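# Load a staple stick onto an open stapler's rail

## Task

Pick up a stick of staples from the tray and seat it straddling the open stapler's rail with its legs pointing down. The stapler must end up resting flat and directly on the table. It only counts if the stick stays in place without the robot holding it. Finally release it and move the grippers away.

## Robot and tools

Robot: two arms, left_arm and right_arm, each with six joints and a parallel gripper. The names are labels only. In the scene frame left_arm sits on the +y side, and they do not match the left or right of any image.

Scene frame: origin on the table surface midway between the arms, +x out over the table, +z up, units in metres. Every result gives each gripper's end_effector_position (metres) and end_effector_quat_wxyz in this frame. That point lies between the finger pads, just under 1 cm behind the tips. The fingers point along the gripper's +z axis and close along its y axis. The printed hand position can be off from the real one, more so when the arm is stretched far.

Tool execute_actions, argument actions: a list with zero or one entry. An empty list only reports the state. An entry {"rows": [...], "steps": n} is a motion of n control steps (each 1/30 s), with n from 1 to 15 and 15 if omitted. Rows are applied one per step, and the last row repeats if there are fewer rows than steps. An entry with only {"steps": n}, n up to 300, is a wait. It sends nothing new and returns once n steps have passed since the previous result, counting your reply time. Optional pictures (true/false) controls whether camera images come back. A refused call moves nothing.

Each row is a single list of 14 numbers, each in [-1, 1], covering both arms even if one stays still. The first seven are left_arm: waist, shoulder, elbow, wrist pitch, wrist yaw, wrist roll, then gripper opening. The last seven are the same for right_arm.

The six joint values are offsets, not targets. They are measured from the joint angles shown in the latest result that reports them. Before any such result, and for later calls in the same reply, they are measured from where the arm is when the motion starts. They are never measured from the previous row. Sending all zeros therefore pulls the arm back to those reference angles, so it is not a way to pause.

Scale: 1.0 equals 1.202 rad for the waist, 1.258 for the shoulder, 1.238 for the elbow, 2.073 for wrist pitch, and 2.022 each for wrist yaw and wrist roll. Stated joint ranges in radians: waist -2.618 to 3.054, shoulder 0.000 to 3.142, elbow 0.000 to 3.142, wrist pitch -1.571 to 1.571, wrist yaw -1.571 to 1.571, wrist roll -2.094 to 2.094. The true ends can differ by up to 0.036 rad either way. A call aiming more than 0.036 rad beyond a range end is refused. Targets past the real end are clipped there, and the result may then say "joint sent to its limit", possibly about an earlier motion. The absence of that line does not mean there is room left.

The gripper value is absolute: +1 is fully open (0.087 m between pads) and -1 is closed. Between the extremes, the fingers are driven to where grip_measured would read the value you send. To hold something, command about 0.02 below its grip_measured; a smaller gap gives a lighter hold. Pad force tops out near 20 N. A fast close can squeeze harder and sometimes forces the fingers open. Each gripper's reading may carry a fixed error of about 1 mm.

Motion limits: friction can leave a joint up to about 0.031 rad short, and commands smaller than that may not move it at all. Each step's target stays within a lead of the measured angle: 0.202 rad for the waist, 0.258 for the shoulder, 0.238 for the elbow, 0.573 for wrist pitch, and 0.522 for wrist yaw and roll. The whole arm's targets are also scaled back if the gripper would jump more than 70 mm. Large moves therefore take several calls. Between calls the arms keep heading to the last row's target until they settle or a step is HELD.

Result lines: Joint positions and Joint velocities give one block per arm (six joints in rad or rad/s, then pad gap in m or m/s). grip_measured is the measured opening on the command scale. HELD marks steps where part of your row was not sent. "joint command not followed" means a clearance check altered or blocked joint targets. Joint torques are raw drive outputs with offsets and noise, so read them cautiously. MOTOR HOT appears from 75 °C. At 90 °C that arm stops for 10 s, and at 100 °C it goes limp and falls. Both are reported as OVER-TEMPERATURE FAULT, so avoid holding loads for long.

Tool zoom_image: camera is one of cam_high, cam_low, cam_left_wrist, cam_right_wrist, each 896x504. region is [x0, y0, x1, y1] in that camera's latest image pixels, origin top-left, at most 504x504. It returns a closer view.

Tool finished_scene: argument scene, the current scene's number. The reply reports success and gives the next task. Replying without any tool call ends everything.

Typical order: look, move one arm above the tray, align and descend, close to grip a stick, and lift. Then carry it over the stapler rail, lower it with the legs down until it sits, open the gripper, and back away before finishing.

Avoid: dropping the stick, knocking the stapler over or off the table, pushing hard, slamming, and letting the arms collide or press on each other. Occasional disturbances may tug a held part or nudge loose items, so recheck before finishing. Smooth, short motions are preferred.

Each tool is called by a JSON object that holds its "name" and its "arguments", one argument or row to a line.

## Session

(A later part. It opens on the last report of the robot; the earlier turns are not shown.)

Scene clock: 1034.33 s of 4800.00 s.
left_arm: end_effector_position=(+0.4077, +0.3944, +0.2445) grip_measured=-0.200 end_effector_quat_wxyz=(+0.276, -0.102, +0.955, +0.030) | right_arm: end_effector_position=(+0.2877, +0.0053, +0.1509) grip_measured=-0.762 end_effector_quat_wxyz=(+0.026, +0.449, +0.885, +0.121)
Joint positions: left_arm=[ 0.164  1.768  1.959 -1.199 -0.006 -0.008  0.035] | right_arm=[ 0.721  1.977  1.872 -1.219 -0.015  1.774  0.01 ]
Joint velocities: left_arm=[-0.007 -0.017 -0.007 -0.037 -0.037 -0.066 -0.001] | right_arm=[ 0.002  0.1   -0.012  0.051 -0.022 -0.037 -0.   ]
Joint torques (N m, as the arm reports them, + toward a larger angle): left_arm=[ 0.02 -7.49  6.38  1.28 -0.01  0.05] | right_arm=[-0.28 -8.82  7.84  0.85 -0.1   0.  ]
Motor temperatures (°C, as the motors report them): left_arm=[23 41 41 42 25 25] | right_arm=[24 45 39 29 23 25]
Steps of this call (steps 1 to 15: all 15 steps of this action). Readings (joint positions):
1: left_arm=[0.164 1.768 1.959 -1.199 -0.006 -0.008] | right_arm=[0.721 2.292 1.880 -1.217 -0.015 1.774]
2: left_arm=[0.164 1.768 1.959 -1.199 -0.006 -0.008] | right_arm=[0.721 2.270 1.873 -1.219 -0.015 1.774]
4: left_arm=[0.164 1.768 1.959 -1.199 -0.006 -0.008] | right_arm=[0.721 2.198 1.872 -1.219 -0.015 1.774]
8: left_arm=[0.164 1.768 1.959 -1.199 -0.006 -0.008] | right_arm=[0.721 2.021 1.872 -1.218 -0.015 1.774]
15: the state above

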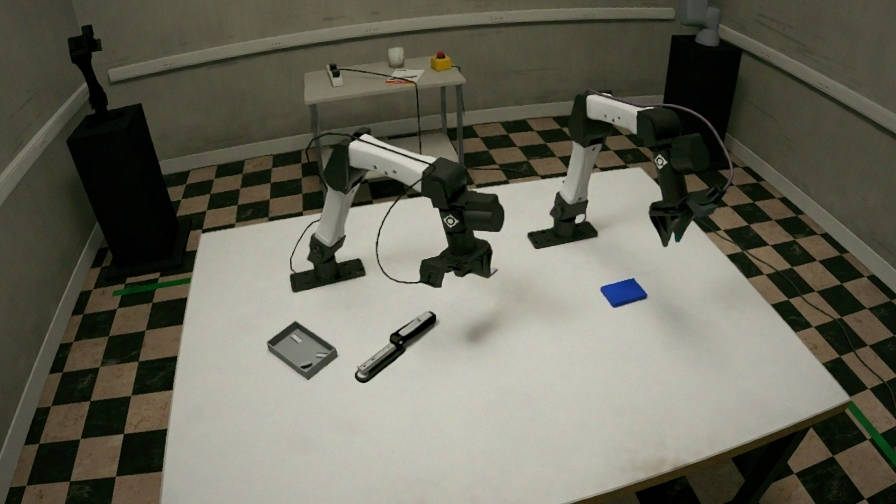

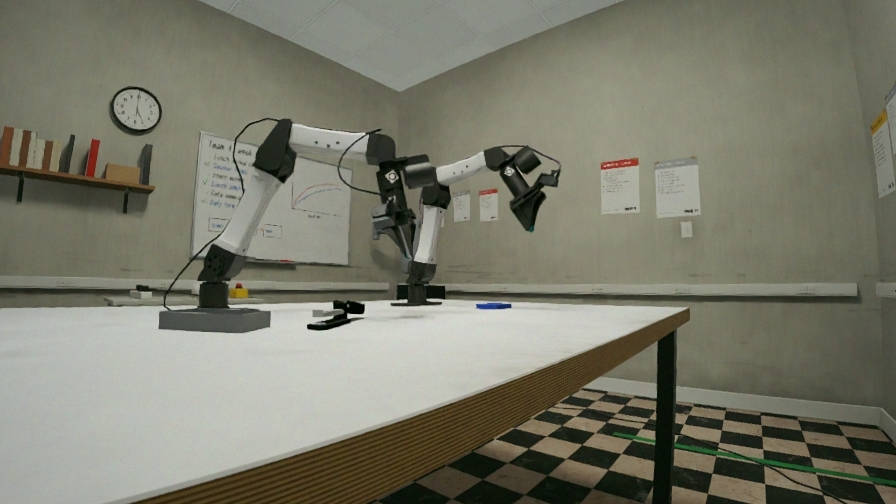

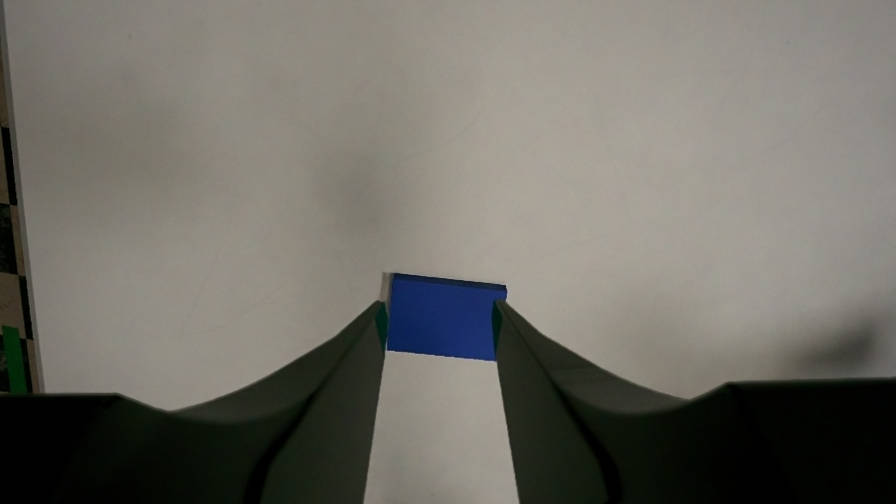

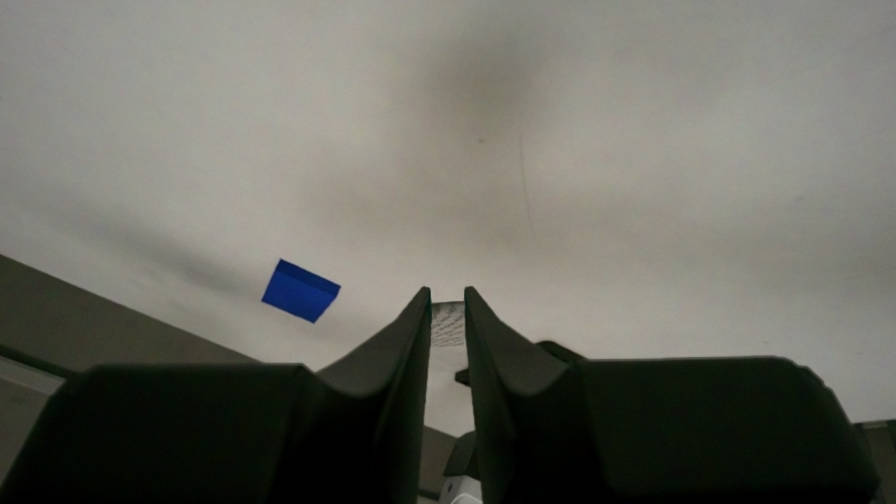

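{"name": "execute_actions", "arguments": {
  "actions": [
    {"rows":[[0,0,0,0,0,0,-0.2,-0.596,0,-0.227,0.049,0.007,-0.379,-0.8]],"steps":15}
  ],
  "pictures": false
}}

{"name": "execute_actions", "arguments": {
  "actions": [
    {"steps":30}
  ]
}}

Scene clock: 1042.37 s of 4800.00 s.
left_arm: end_effector_position=(+0.4077, +0.3944, +0.2445) grip_measured=-0.200 end_effector_quat_wxyz=(+0.276, -0.102, +0.955, +0.030) | right_arm: end_effector_position=(+0.3903, -0.2692, +0.0740) grip_measured=-0.762 end_effector_quat_wxyz=(+0.032, +0.462, +0.886, +0.024)
Joint positions: left_arm=[ 0.164  1.768  1.959 -1.199 -0.006 -0.008  0.035] | right_arm=[ 0.011  1.982  1.617 -1.126 -0.002  1.083  0.01 ]
Joint velocities: left_arm=[-0.007  0.002 -0.012 -0.081  0.022 -0.007 -0.   ] | right_arm=[-1.17  -0.012  0.007  0.066  0.125 -0.447 -0.   ]
Joint torques (N m, as the arm reports them, + toward a larger angle): left_arm=[-0.05 -7.54  6.49  1.27 -0.01  0.02] | right_arm=[ 5.19 -9.78  4.54  0.6  -0.37 -0.1 ]
Motor temperatures (°C, as the motors report them): left_arm=[23 41 41 42 25 25] | right_arm=[24 45 39 29 23 25]
Steps of this call (steps 1 to 15: the robot went on to your last target; steps 16 to 90: nothing new was sent; then 4.53 s passed at rest; steps 91 to 105: all 15 steps of this action). Readings (joint positions):
91: left_arm=[0.164 1.768 1.959 -1.199 -0.006 -0.008] | right_arm=[0.711 1.977 1.851 -1.203 -0.018 1.726]
92: left_arm=[0.164 1.768 1.959 -1.199 -0.006 -0.008] | right_arm=[0.691 1.969 1.815 -1.185 -0.020 1.665]
94: left_arm=[0.164 1.768 1.959 -1.199 -0.006 -0.008] | right_arm=[0.621 1.969 1.740 -1.168 -0.020 1.544]
98: left_arm=[0.164 1.768 1.959 -1.199 -0.006 -0.008] | right_arm=[0.424 1.979 1.637 -1.157 -0.018 1.296]
105: the state above

Scene clock: 1043.37 s of 4800.00 s.
left_arm: end_effector_position=(+0.4077, +0.3944, +0.2445) grip_measured=-0.200 end_effector_quat_wxyz=(+0.276, -0.102, +0.955, +0.030) | right_arm: end_effector_position=(+0.3889, -0.2745, +0.0736) grip_measured=-0.762 end_effector_quat_wxyz=(+0.035, +0.435, +0.900, +0.020)
Joint positions: left_arm=[ 0.164  1.768  1.959 -1.199 -0.006 -0.008  0.035] | right_arm=[ 0.004  1.982  1.617 -1.126  0.005  1.016  0.01 ]
Joint velocities: left_arm=[ 0.012 -0.012  0.007 -0.007 -0.095  0.007 -0.001] | right_arm=[ 0.002 -0.007  0.007 -0.051 -0.022 -0.037 -0.   ]
Joint torques (N m, as the arm reports them, + toward a larger angle): left_arm=[ 0.02 -7.58  6.41  1.26 -0.03  0.03] | right_arm=[-0.23 -9.73  4.56  0.67 -0.15 -0.07]
Motor temperatures (°C, as the motors report them): left_arm=[23 41 42 42 25 25] | right_arm=[24 45 39 29 23 25]
Steps of this call (steps 1 to 30: the robot went on to your last target). Readings (joint positions):
1: left_arm=[0.164 1.768 1.959 -1.199 -0.006 -0.008] | right_arm=[-0.020 1.982 1.617 -1.126 0.004 1.070]
2: left_arm=[0.164 1.768 1.959 -1.199 -0.006 -0.008] | right_arm=[-0.036 1.982 1.617 -1.126 0.008 1.060]
4: left_arm=[0.164 1.768 1.959 -1.199 -0.006 -0.008] | right_arm=[-0.032 1.982 1.617 -1.126 0.010 1.044]
8: left_arm=[0.164 1.768 1.959 -1.199 -0.006 -0.008] | right_arm=[0.000 1.982 1.617 -1.126 0.006 1.027]
30: the state above
All arms were judged still, so your last target was given up. Only a new action makes them travel on or press farther. Fingers that are still opening or closing keep moving.

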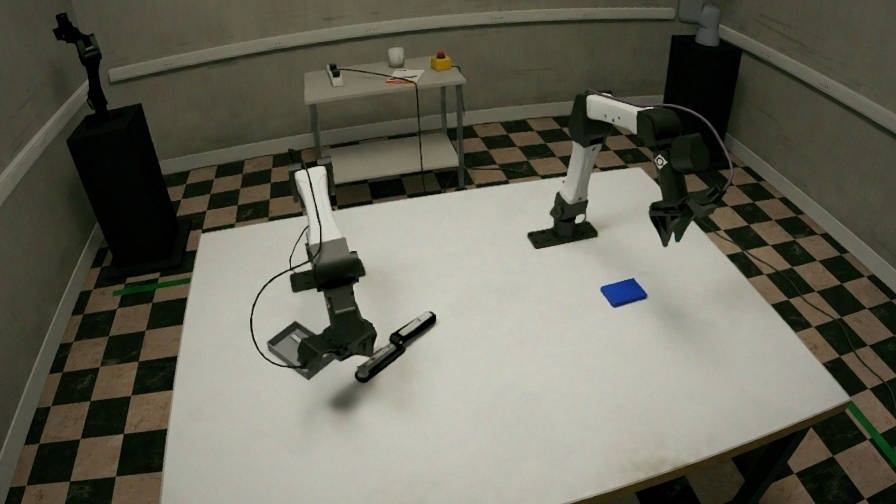

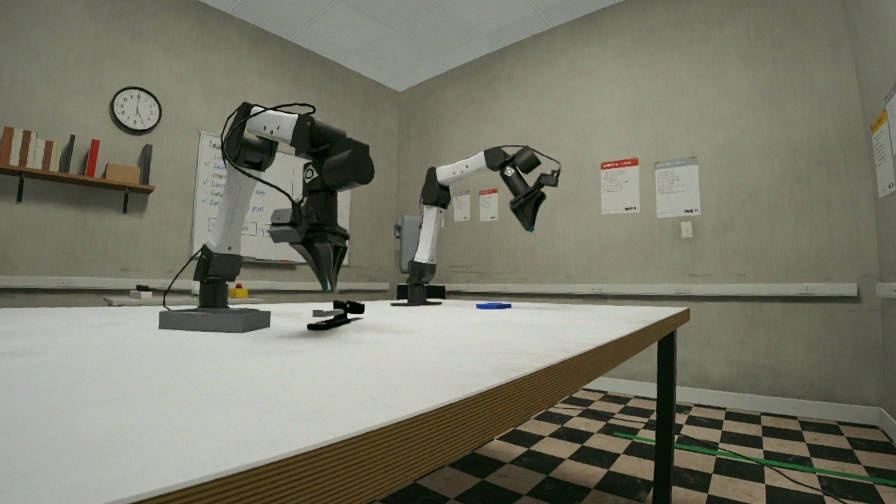

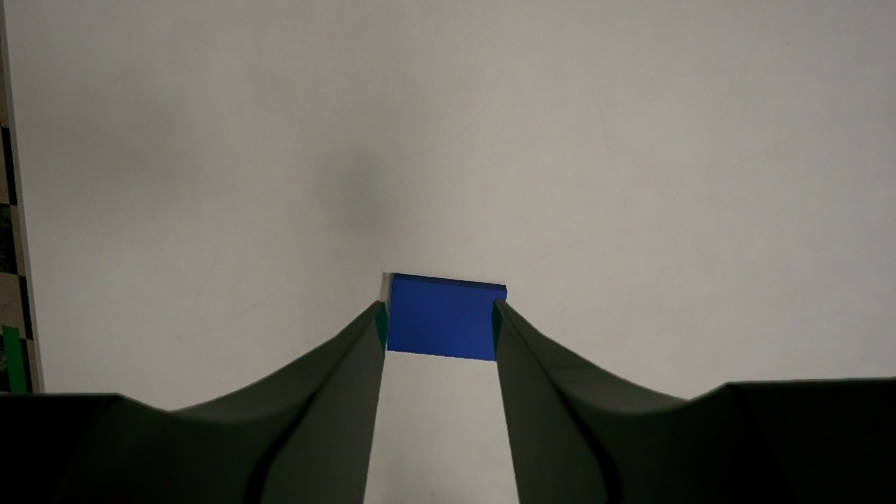

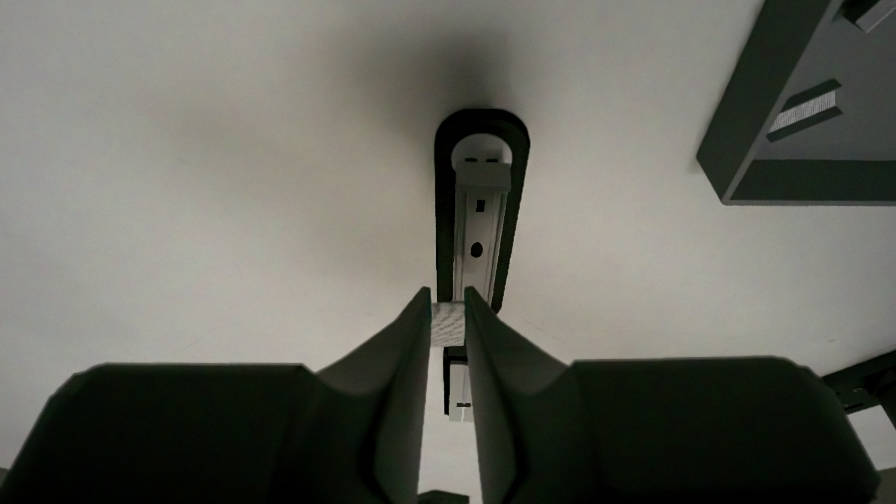

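Go to sh 2.04, el 1.59.

{"name": "execute_actions", "arguments": {
  "actions": [
    {"rows":[[0,0,0,0,0,0,-0.2,0,0.046,-0.04,0,0,0,-0.8]],"steps":15}
  ]
}}

{"name": "zoom_image", "arguments": {
  "camera": "cam_right_wrist",
  "region": [348, 200, 548, 400]
}}

Scene clock: 1048.50 s of 4800.00 s.
left_arm: end_effector_position=(+0.4077, +0.3944, +0.2445) grip_measured=-0.200 end_effector_quat_wxyz=(+0.276, -0.102, +0.955, +0.030) | right_arm: end_effector_position=(+0.3765, -0.2759, +0.0467) grip_measured=-0.762 end_effector_quat_wxyz=(-0.002, +0.435, +0.900, -0.004)
Joint positions: left_arm=[ 0.164  1.768  1.959 -1.199 -0.006 -0.008  0.035] | right_arm=[ 0.004  2.037  1.585 -1.126  0.005  1.015  0.01 ]
Joint velocities: left_arm=[ 0.012  0.002 -0.012  0.007 -0.081 -0.037 -0.001] | right_arm=[-0.007  0.007 -0.002  0.037 -0.051 -0.022  0.   ]
Joint torques (N m, as the arm reports them, + toward a larger angle): left_arm=[-0.05 -7.51  6.49  1.28 -0.03  0.03] | right_arm=[-0.27 -9.34  5.15  0.39 -0.1   0.02]
Motor temperatures (°C, as the motors report them): left_arm=[23 40 42 42 25 25] | right_arm=[24 45 39 29 23 25]
Steps of this call (steps 1 to 90: nothing new was sent; then 1.63 s passed at rest; steps 91 to 105: all 15 steps of this action). Readings (joint positions):
91: left_arm=[0.164 1.768 1.959 -1.199 -0.006 -0.008] | right_arm=[0.004 1.985 1.615 -1.126 0.005 1.015]
92: left_arm=[0.164 1.768 1.959 -1.199 -0.006 -0.008] | right_arm=[0.004 1.991 1.612 -1.126 0.005 1.015]
94: left_arm=[0.164 1.768 1.959 -1.199 -0.006 -0.008] | right_arm=[0.004 2.009 1.601 -1.126 0.005 1.015]
98: left_arm=[0.164 1.768 1.959 -1.199 -0.006 -0.008] | right_arm=[0.004 2.036 1.585 -1.126 0.005 1.015]
105: the state above

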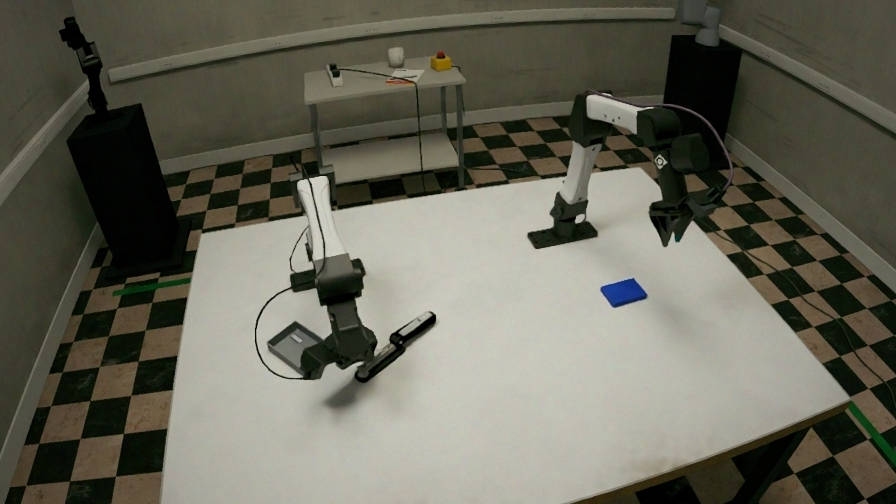

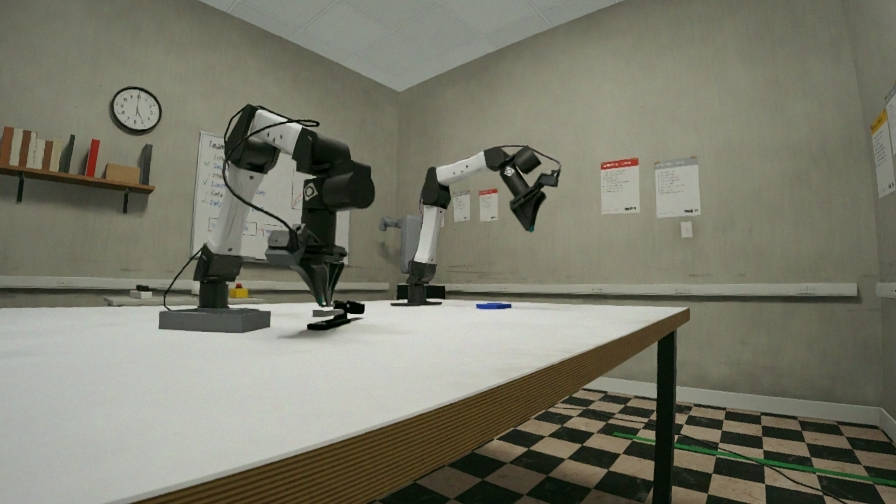

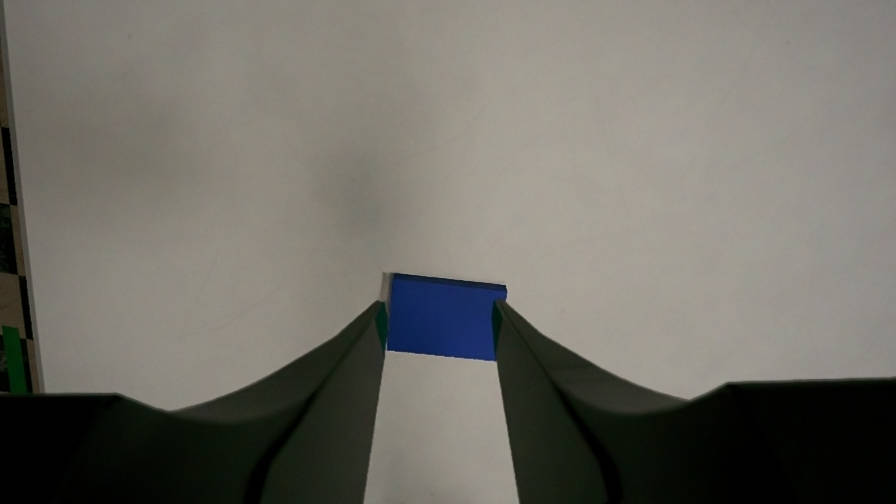

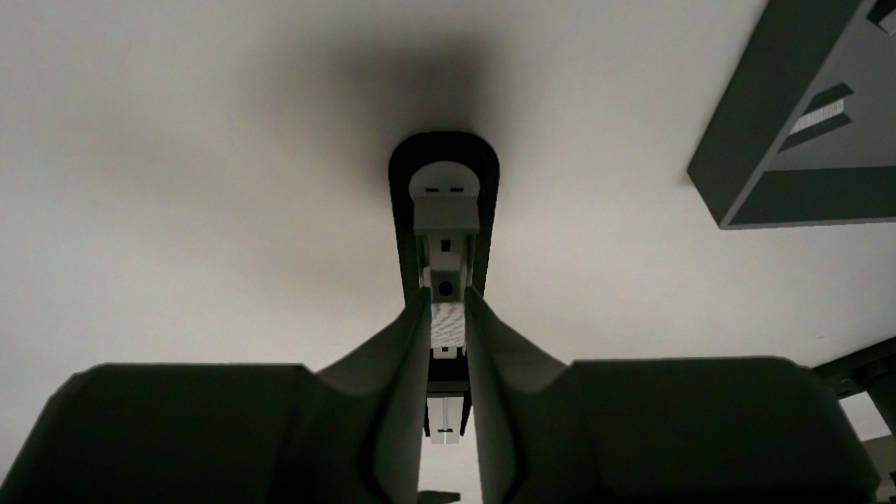

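Region (348, 200, 548, 400) of cam_right_wrist's 896x504 image, scaled by 2.520, with more detail than that image has.

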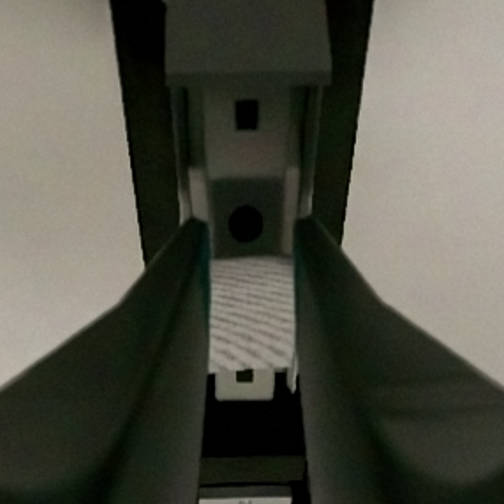

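{"name": "execute_actions", "arguments": {
  "actions": [
    {"rows":[[0,0,0,0,0,0,-0.2,0,0.022,0,0.014,0,0,-0.8]],"steps":15}
  ]
}}

{"name": "zoom_image", "arguments": {
  "camera": "cam_right_wrist",
  "region": [348, 200, 548, 400]
}}

Scene clock: 1053.97 s of 4800.00 s.
left_arm: end_effector_position=(+0.4077, +0.3944, +0.2445) grip_measured=-0.200 end_effector_quat_wxyz=(+0.276, -0.102, +0.955, +0.030) | right_arm: end_effector_position=(+0.3781, -0.2757, +0.0410) grip_measured=-0.762 end_effector_quat_wxyz=(-0.004, +0.435, +0.900, -0.005)
Joint positions: left_arm=[ 0.164  1.768  1.959 -1.199 -0.006 -0.008  0.035] | right_arm=[ 0.004  2.053  1.585 -1.114  0.005  1.015  0.01 ]
Joint velocities: left_arm=[-0.007 -0.002  0.007  0.037 -0.007 -0.007  0.   ] | right_arm=[ 0.002 -0.007  0.002 -0.022  0.051 -0.051  0.   ]
Joint torques (N m, as the arm reports them, + toward a larger angle): left_arm=[ 0.08 -7.58  6.5   1.28 -0.04  0.04] | right_arm=[-0.3  -8.71  6.54  0.56 -0.1   0.02]
Motor temperatures (°C, as the motors report them): left_arm=[23 40 42 42 25 25] | right_arm=[24 45 39 29 23 25]
Steps of this call (steps 1 to 15: the robot went on to your last target; steps 16 to 90: nothing new was sent; then 1.97 s passed at rest; steps 91 to 105: all 15 steps of this action). Readings (joint positions):
91: left_arm=[0.164 1.768 1.959 -1.199 -0.006 -0.008] | right_arm=[0.004 2.038 1.585 -1.125 0.005 1.015]
92: left_arm=[0.164 1.768 1.959 -1.199 -0.006 -0.008] | right_arm=[0.004 2.040 1.585 -1.122 0.005 1.015]
94: left_arm=[0.164 1.768 1.959 -1.199 -0.006 -0.008] | right_arm=[0.004 2.046 1.585 -1.119 0.005 1.015]
98: left_arm=[0.164 1.768 1.959 -1.199 -0.006 -0.008] | right_arm=[0.004 2.053 1.585 -1.116 0.005 1.015]
105: the state above

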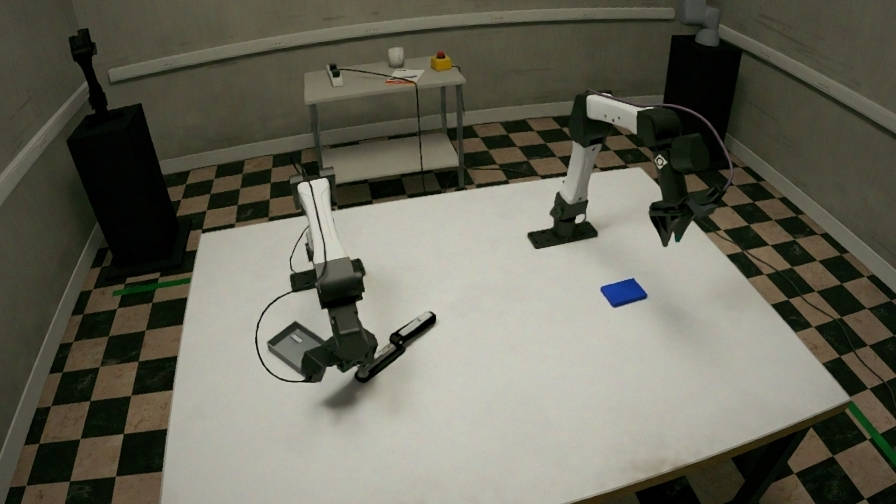

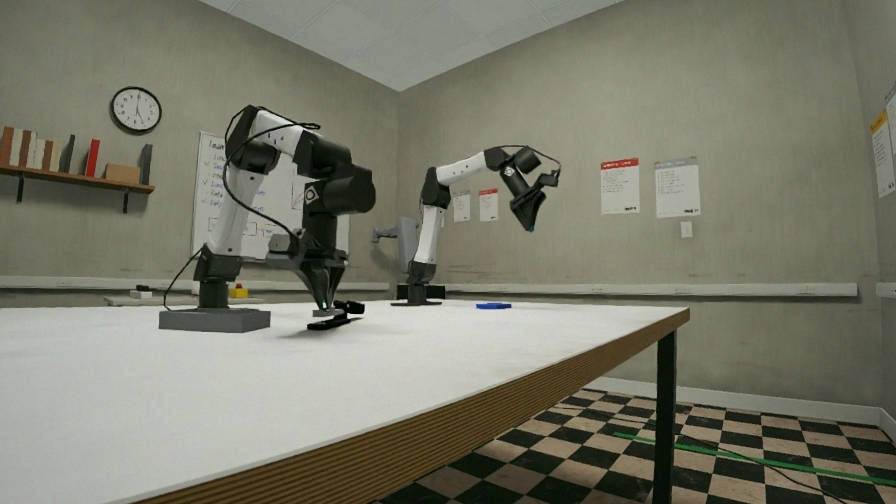

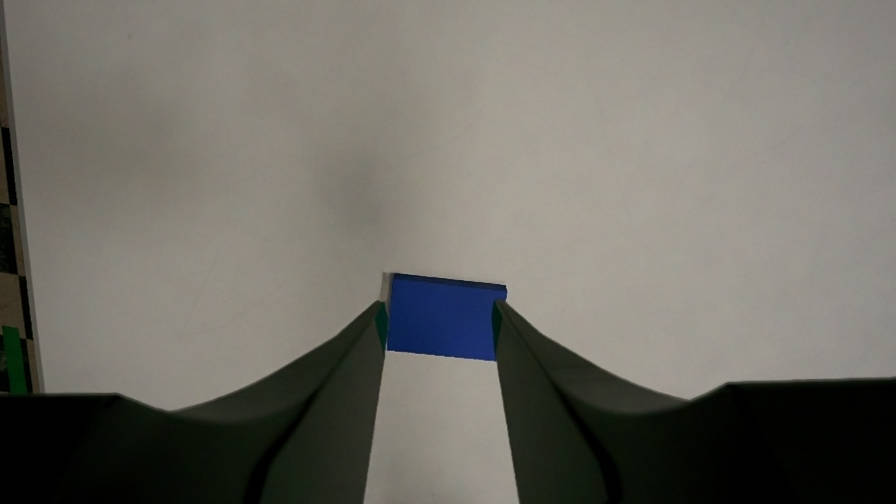

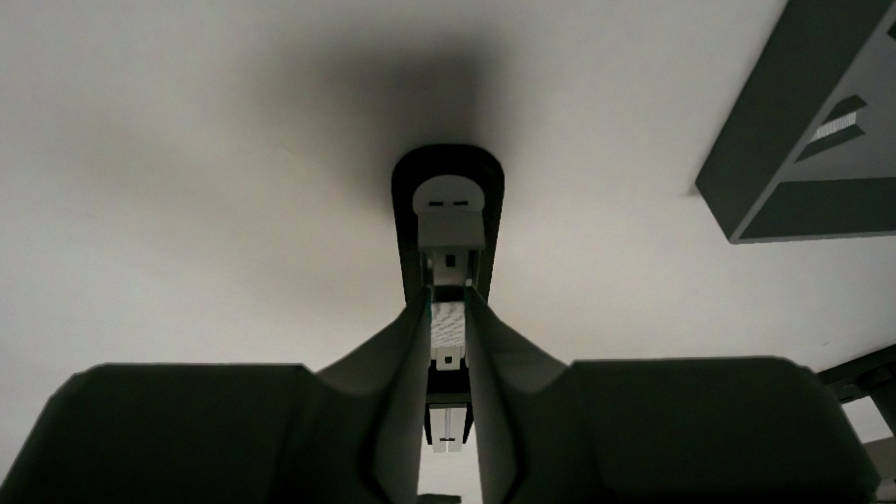

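Region (348, 200, 548, 400) of cam_right_wrist's 896x504 image, scaled by 2.520, with more detail than that image has.

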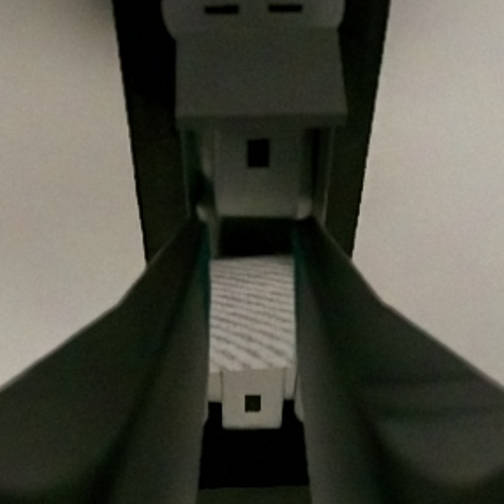

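Centered. Release and lift.

{"name": "execute_actions", "arguments": {
  "actions": [
    {"rows":[[0,0,0,0,0,0,-0.2,0,0,0,0,0,0,-0.75],[0,0,0,0,0,0,-0.2,0,0,0,0,0,0,-0.72],[0,0,0,0,0,0,-0.2,0,0,0,0,0,0,-0.68],[0,0,0,0,0,0,-0.2,0,0,0,0,0,0,-0.6]],"steps":12}
  ],
  "pictures": false
}}

{"name": "execute_actions", "arguments": {
  "actions": [
    {"rows":[[0,0,0,0,0,0,-0.2,0,-0.12,0,0,0,0,-0.6]],"steps":15}
  ]
}}

{"name": "zoom_image", "arguments": {
  "camera": "cam_low",
  "region": [295, 290, 375, 340]
}}

{"name": "zoom_image", "arguments": {
  "camera": "cam_right_wrist",
  "region": [370, 120, 570, 320]
}}

Scene clock: 1066.87 s of 4800.00 s.
left_arm: end_effector_position=(+0.4077, +0.3944, +0.2445) grip_measured=-0.200 end_effector_quat_wxyz=(+0.276, -0.102, +0.955, +0.030) | right_arm: end_effector_position=(+0.3782, -0.2757, +0.0410) grip_measured=-0.600 end_effector_quat_wxyz=(-0.004, +0.435, +0.900, -0.005)
Joint positions: left_arm=[ 0.164  1.768  1.959 -1.199 -0.006 -0.008  0.035] | right_arm=[ 0.004  2.053  1.585 -1.114  0.005  1.015  0.017]
Joint velocities: left_arm=[-0.007  0.017  0.007  0.022 -0.066 -0.007  0.   ] | right_arm=[ 0.012  0.002 -0.022 -0.037 -0.022 -0.081 -0.   ]
Joint torques (N m, as the arm reports them, + toward a larger angle): left_arm=[-0.02 -7.6   6.47  1.28 -0.03  0.02] | right_arm=[-0.3  -9.66  6.52  0.36 -0.1   0.02]
Motor temperatures (°C, as the motors report them): left_arm=[23 40 42 42 25 25] | right_arm=[24 44 39 29 23 25]
Steps of this call (steps 1 to 15: the robot went on to your last target; steps 16 to 90: nothing new was sent; then 9.50 s passed at rest; steps 91 to 102: all 12 steps of this action). Readings (joint positions):
91: left_arm=[0.164 1.768 1.959 -1.199 -0.006 -0.008] | right_arm=[0.004 2.053 1.585 -1.114 0.005 1.015]
92: left_arm=[0.164 1.768 1.959 -1.199 -0.006 -0.008] | right_arm=[0.004 2.053 1.585 -1.114 0.005 1.015]
94: left_arm=[0.164 1.768 1.959 -1.199 -0.006 -0.008] | right_arm=[0.004 2.053 1.585 -1.114 0.005 1.015]
98: left_arm=[0.164 1.768 1.959 -1.199 -0.006 -0.008] | right_arm=[0.004 2.053 1.585 -1.114 0.005 1.015]
102: the state above

Scene clock: 1067.37 s of 4800.00 s.
left_arm: end_effector_position=(+0.4077, +0.3944, +0.2445) grip_measured=-0.200 end_effector_quat_wxyz=(+0.276, -0.102, +0.955, +0.030) | right_arm: end_effector_position=(+0.3832, -0.2751, +0.0930) grip_measured=-0.600 end_effector_quat_wxyz=(+0.058, +0.434, +0.898, +0.034)
Joint positions: left_arm=[ 0.164  1.768  1.959 -1.199 -0.006 -0.008  0.035] | right_arm=[ 0.004  1.898  1.578 -1.115  0.005  1.015  0.017]
Joint velocities: left_arm=[-0.017 -0.007 -0.002 -0.022 -0.022 -0.007  0.   ] | right_arm=[-0.012  0.007  0.007  0.007 -0.139  0.007  0.001]
Joint torques (N m, as the arm reports them, + toward a larger angle): left_arm=[-0.05 -7.6   6.48  1.28 -0.04  0.05] | right_arm=[-0.28 -8.52  7.49  0.72 -0.1   0.01]
Motor temperatures (°C, as the motors report them): left_arm=[23 40 42 42 25 25] | right_arm=[24 44 39 29 23 25]
Steps of this call (steps 1 to 15: all 15 steps of this action). Readings (joint positions):
1: left_arm=[0.164 1.768 1.959 -1.199 -0.006 -0.008] | right_arm=[0.004 2.041 1.582 -1.113 0.005 1.015]
2: left_arm=[0.164 1.768 1.959 -1.199 -0.006 -0.008] | right_arm=[0.004 2.020 1.578 -1.114 0.005 1.015]
4: left_arm=[0.164 1.768 1.959 -1.199 -0.006 -0.008] | right_arm=[0.004 1.962 1.578 -1.115 0.005 1.015]
8: left_arm=[0.164 1.768 1.959 -1.199 -0.006 -0.008] | right_arm=[0.004 1.898 1.578 -1.115 0.005 1.015]
15: the state above

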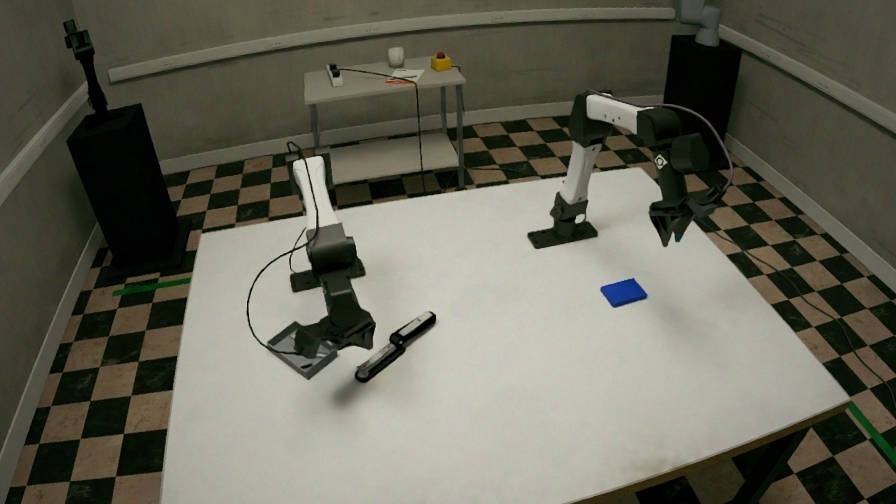

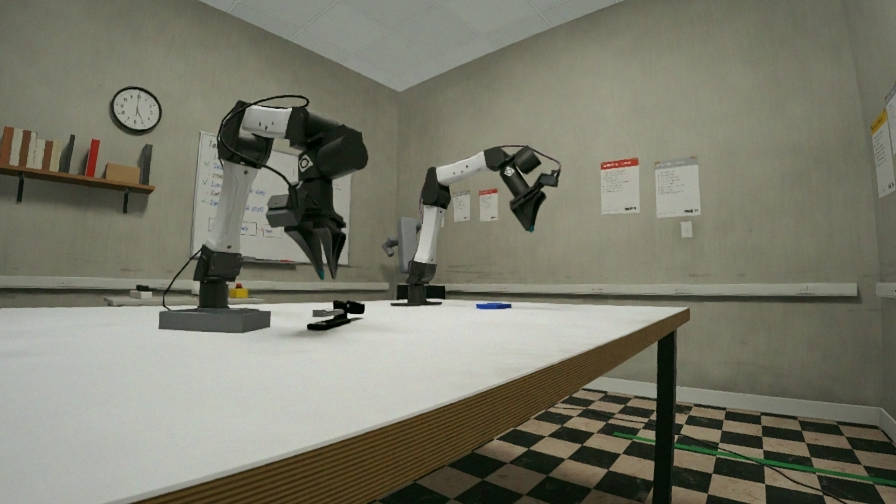

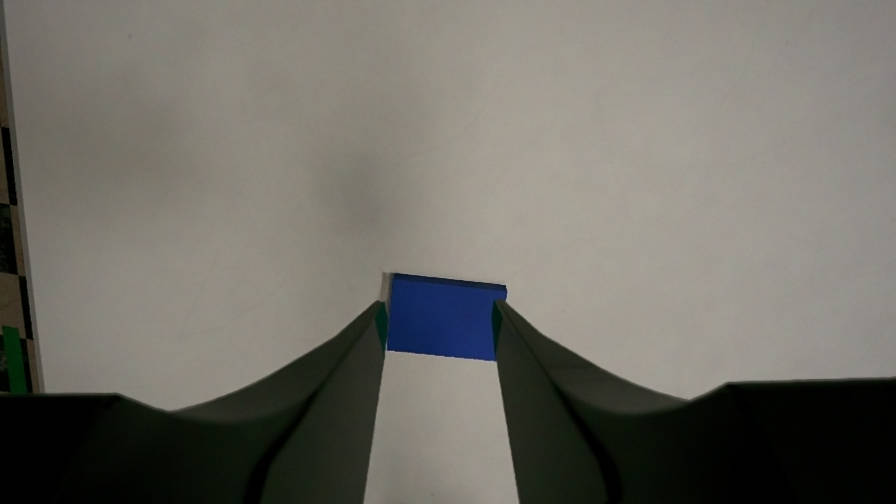

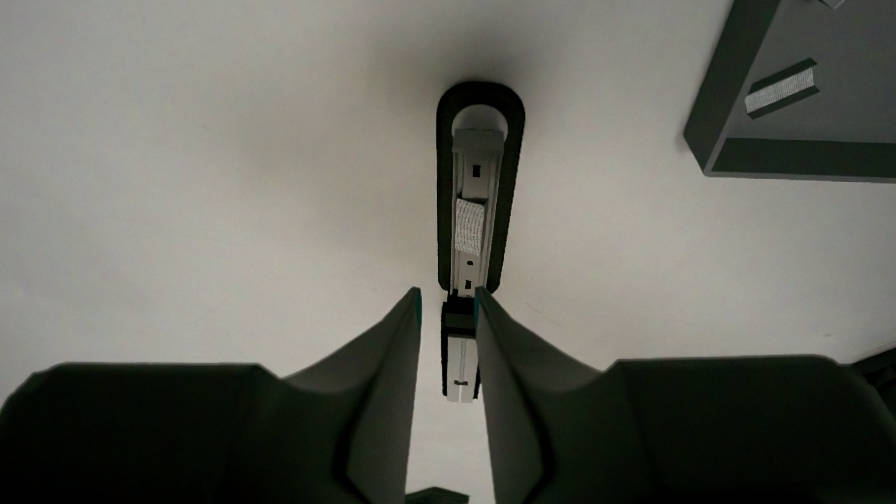

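Region (295, 290, 375, 340) of cam_low's 896x504 image, scaled by 6.300, with more detail than that image has; it fills the top 315 rows of this view, and the rest is white.

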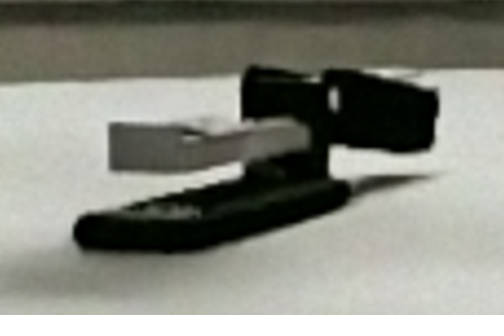

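Region (370, 120, 570, 320) of cam_right_wrist's 896x504 image, scaled by 2.520, with more detail than that image has.

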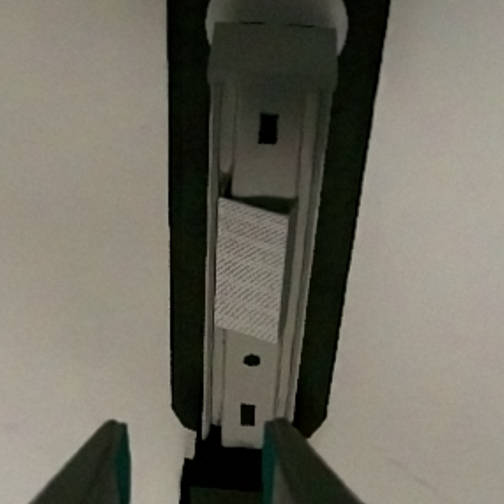

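{"name": "execute_actions", "arguments": {
  "actions": []
}}

Scene clock: 1088.43 s of 4800.00 s.
left_arm: end_effector_position=(+0.4077, +0.3944, +0.2445) grip_measured=-0.200 end_effector_quat_wxyz=(+0.276, -0.102, +0.955, +0.030) | right_arm: end_effector_position=(+0.3832, -0.2751, +0.0930) grip_measured=-0.600 end_effector_quat_wxyz=(+0.058, +0.434, +0.898, +0.034)
Joint positions: left_arm=[ 0.164  1.768  1.959 -1.199 -0.006 -0.008  0.035] | right_arm=[ 0.004  1.898  1.578 -1.115  0.005  1.015  0.017]
Joint velocities: left_arm=[-0.007 -0.007 -0.002 -0.037 -0.095  0.022  0.   ] | right_arm=[-0.002 -0.012 -0.017 -0.095  0.022  0.007  0.   ]
Joint torques (N m, as the arm reports them, + toward a larger angle): left_arm=[-0.03 -7.6   6.51  1.28 -0.03  0.05] | right_arm=[-0.3  -8.51  7.5   0.7  -0.1   0.01]
Motor temperatures (°C, as the motors report them): left_arm=[23 40 42 41 25 25] | right_arm=[24 44 39 28 23 25]
Steps of this call (steps 1 to 15: the robot went on to your last target; steps 16 to 90: nothing new was sent; then 18.07 s passed at rest). Readings (joint positions):
1: left_arm=[0.164 1.768 1.959 -1.199 -0.006 -0.008] | right_arm=[0.004 1.898 1.578 -1.115 0.005 1.015]
2: left_arm=[0.164 1.768 1.959 -1.199 -0.006 -0.008] | right_arm=[0.004 1.898 1.578 -1.115 0.005 1.015]
4: left_arm=[0.164 1.768 1.959 -1.199 -0.006 -0.008] | right_arm=[0.004 1.898 1.578 -1.115 0.005 1.015]
8: left_arm=[0.164 1.768 1.959 -1.199 -0.006 -0.008] | right_arm=[0.004 1.898 1.578 -1.115 0.005 1.015]
90: the state above
All arms were judged still, so your last target was given up. Only a new action makes them travel on or press farther. Fingers that are still opening or closing keep moving.

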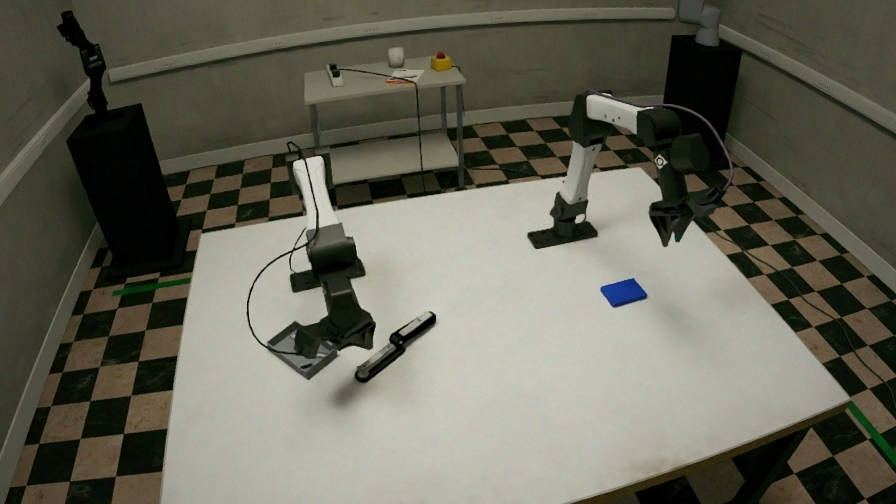

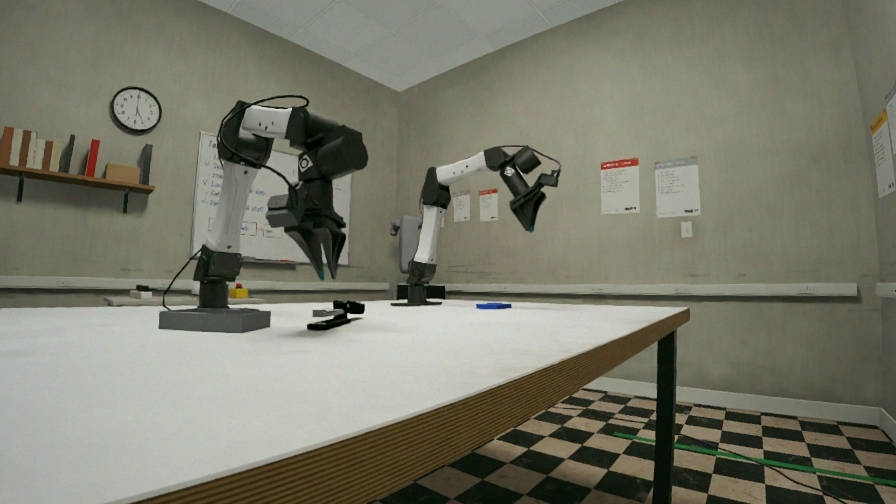

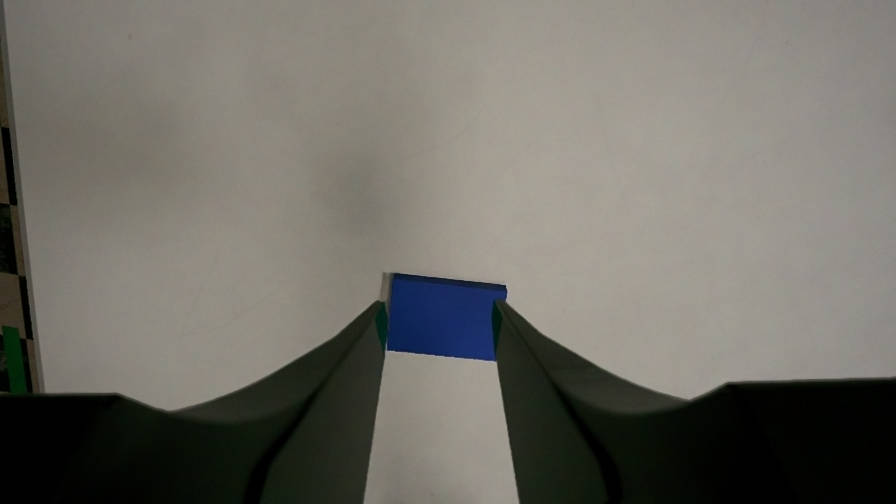

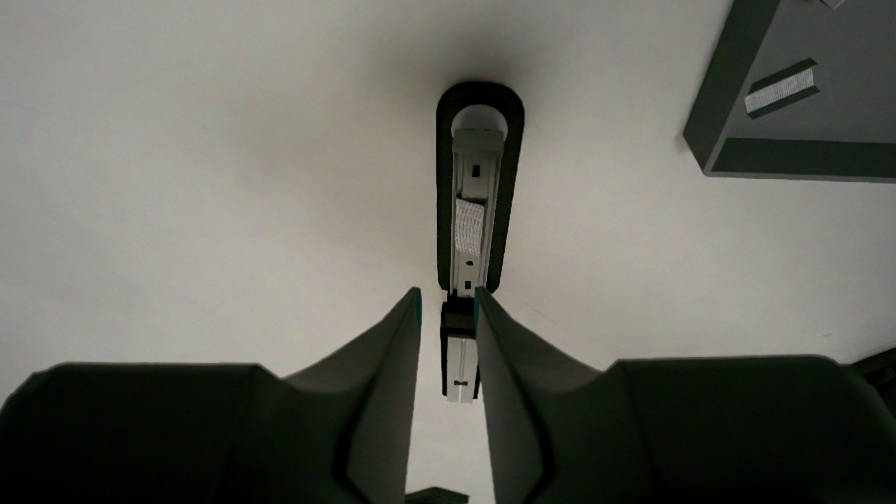

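{"name": "zoom_image", "arguments": {
  "camera": "cam_right_wrist",
  "region": [400, 130, 540, 300]
}}

Region (400, 130, 540, 300) of cam_right_wrist's 896x504 image, scaled by 2.965, with more detail than that image has; it fills the left 415 columns of this view, and the rest is white.

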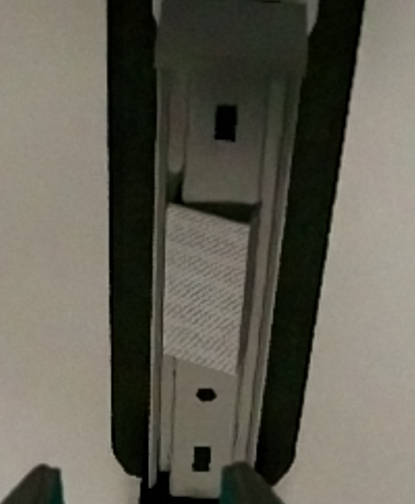

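{"name": "execute_actions", "arguments": {
  "actions": [
    {"rows": [[0,0,0,0,0,0,-0.2,0,0.06,0,0,0,0,-1],[0,0,0,0,0,0,-0.2,0,0.06,0,0,0,0,-1],[0,0,0,0,0,0,-0.2,0,0.06,0,0,0,0,-1],[0,0,0,0,0,0,-0.2,0,0.06,0,0,0,0,-1],[0,0,0,0,0,0,-0.2,0,0.06,0,0,0,0,-1],[0,0,0,0,0,0,-0.2,0,0.06,0,0,0,0,-1],[0,0,0,0,0,0,-0.2,0,0.11,0.006,0,0,0,-1]],"steps":15},
    {"steps":1}
  ]
}}



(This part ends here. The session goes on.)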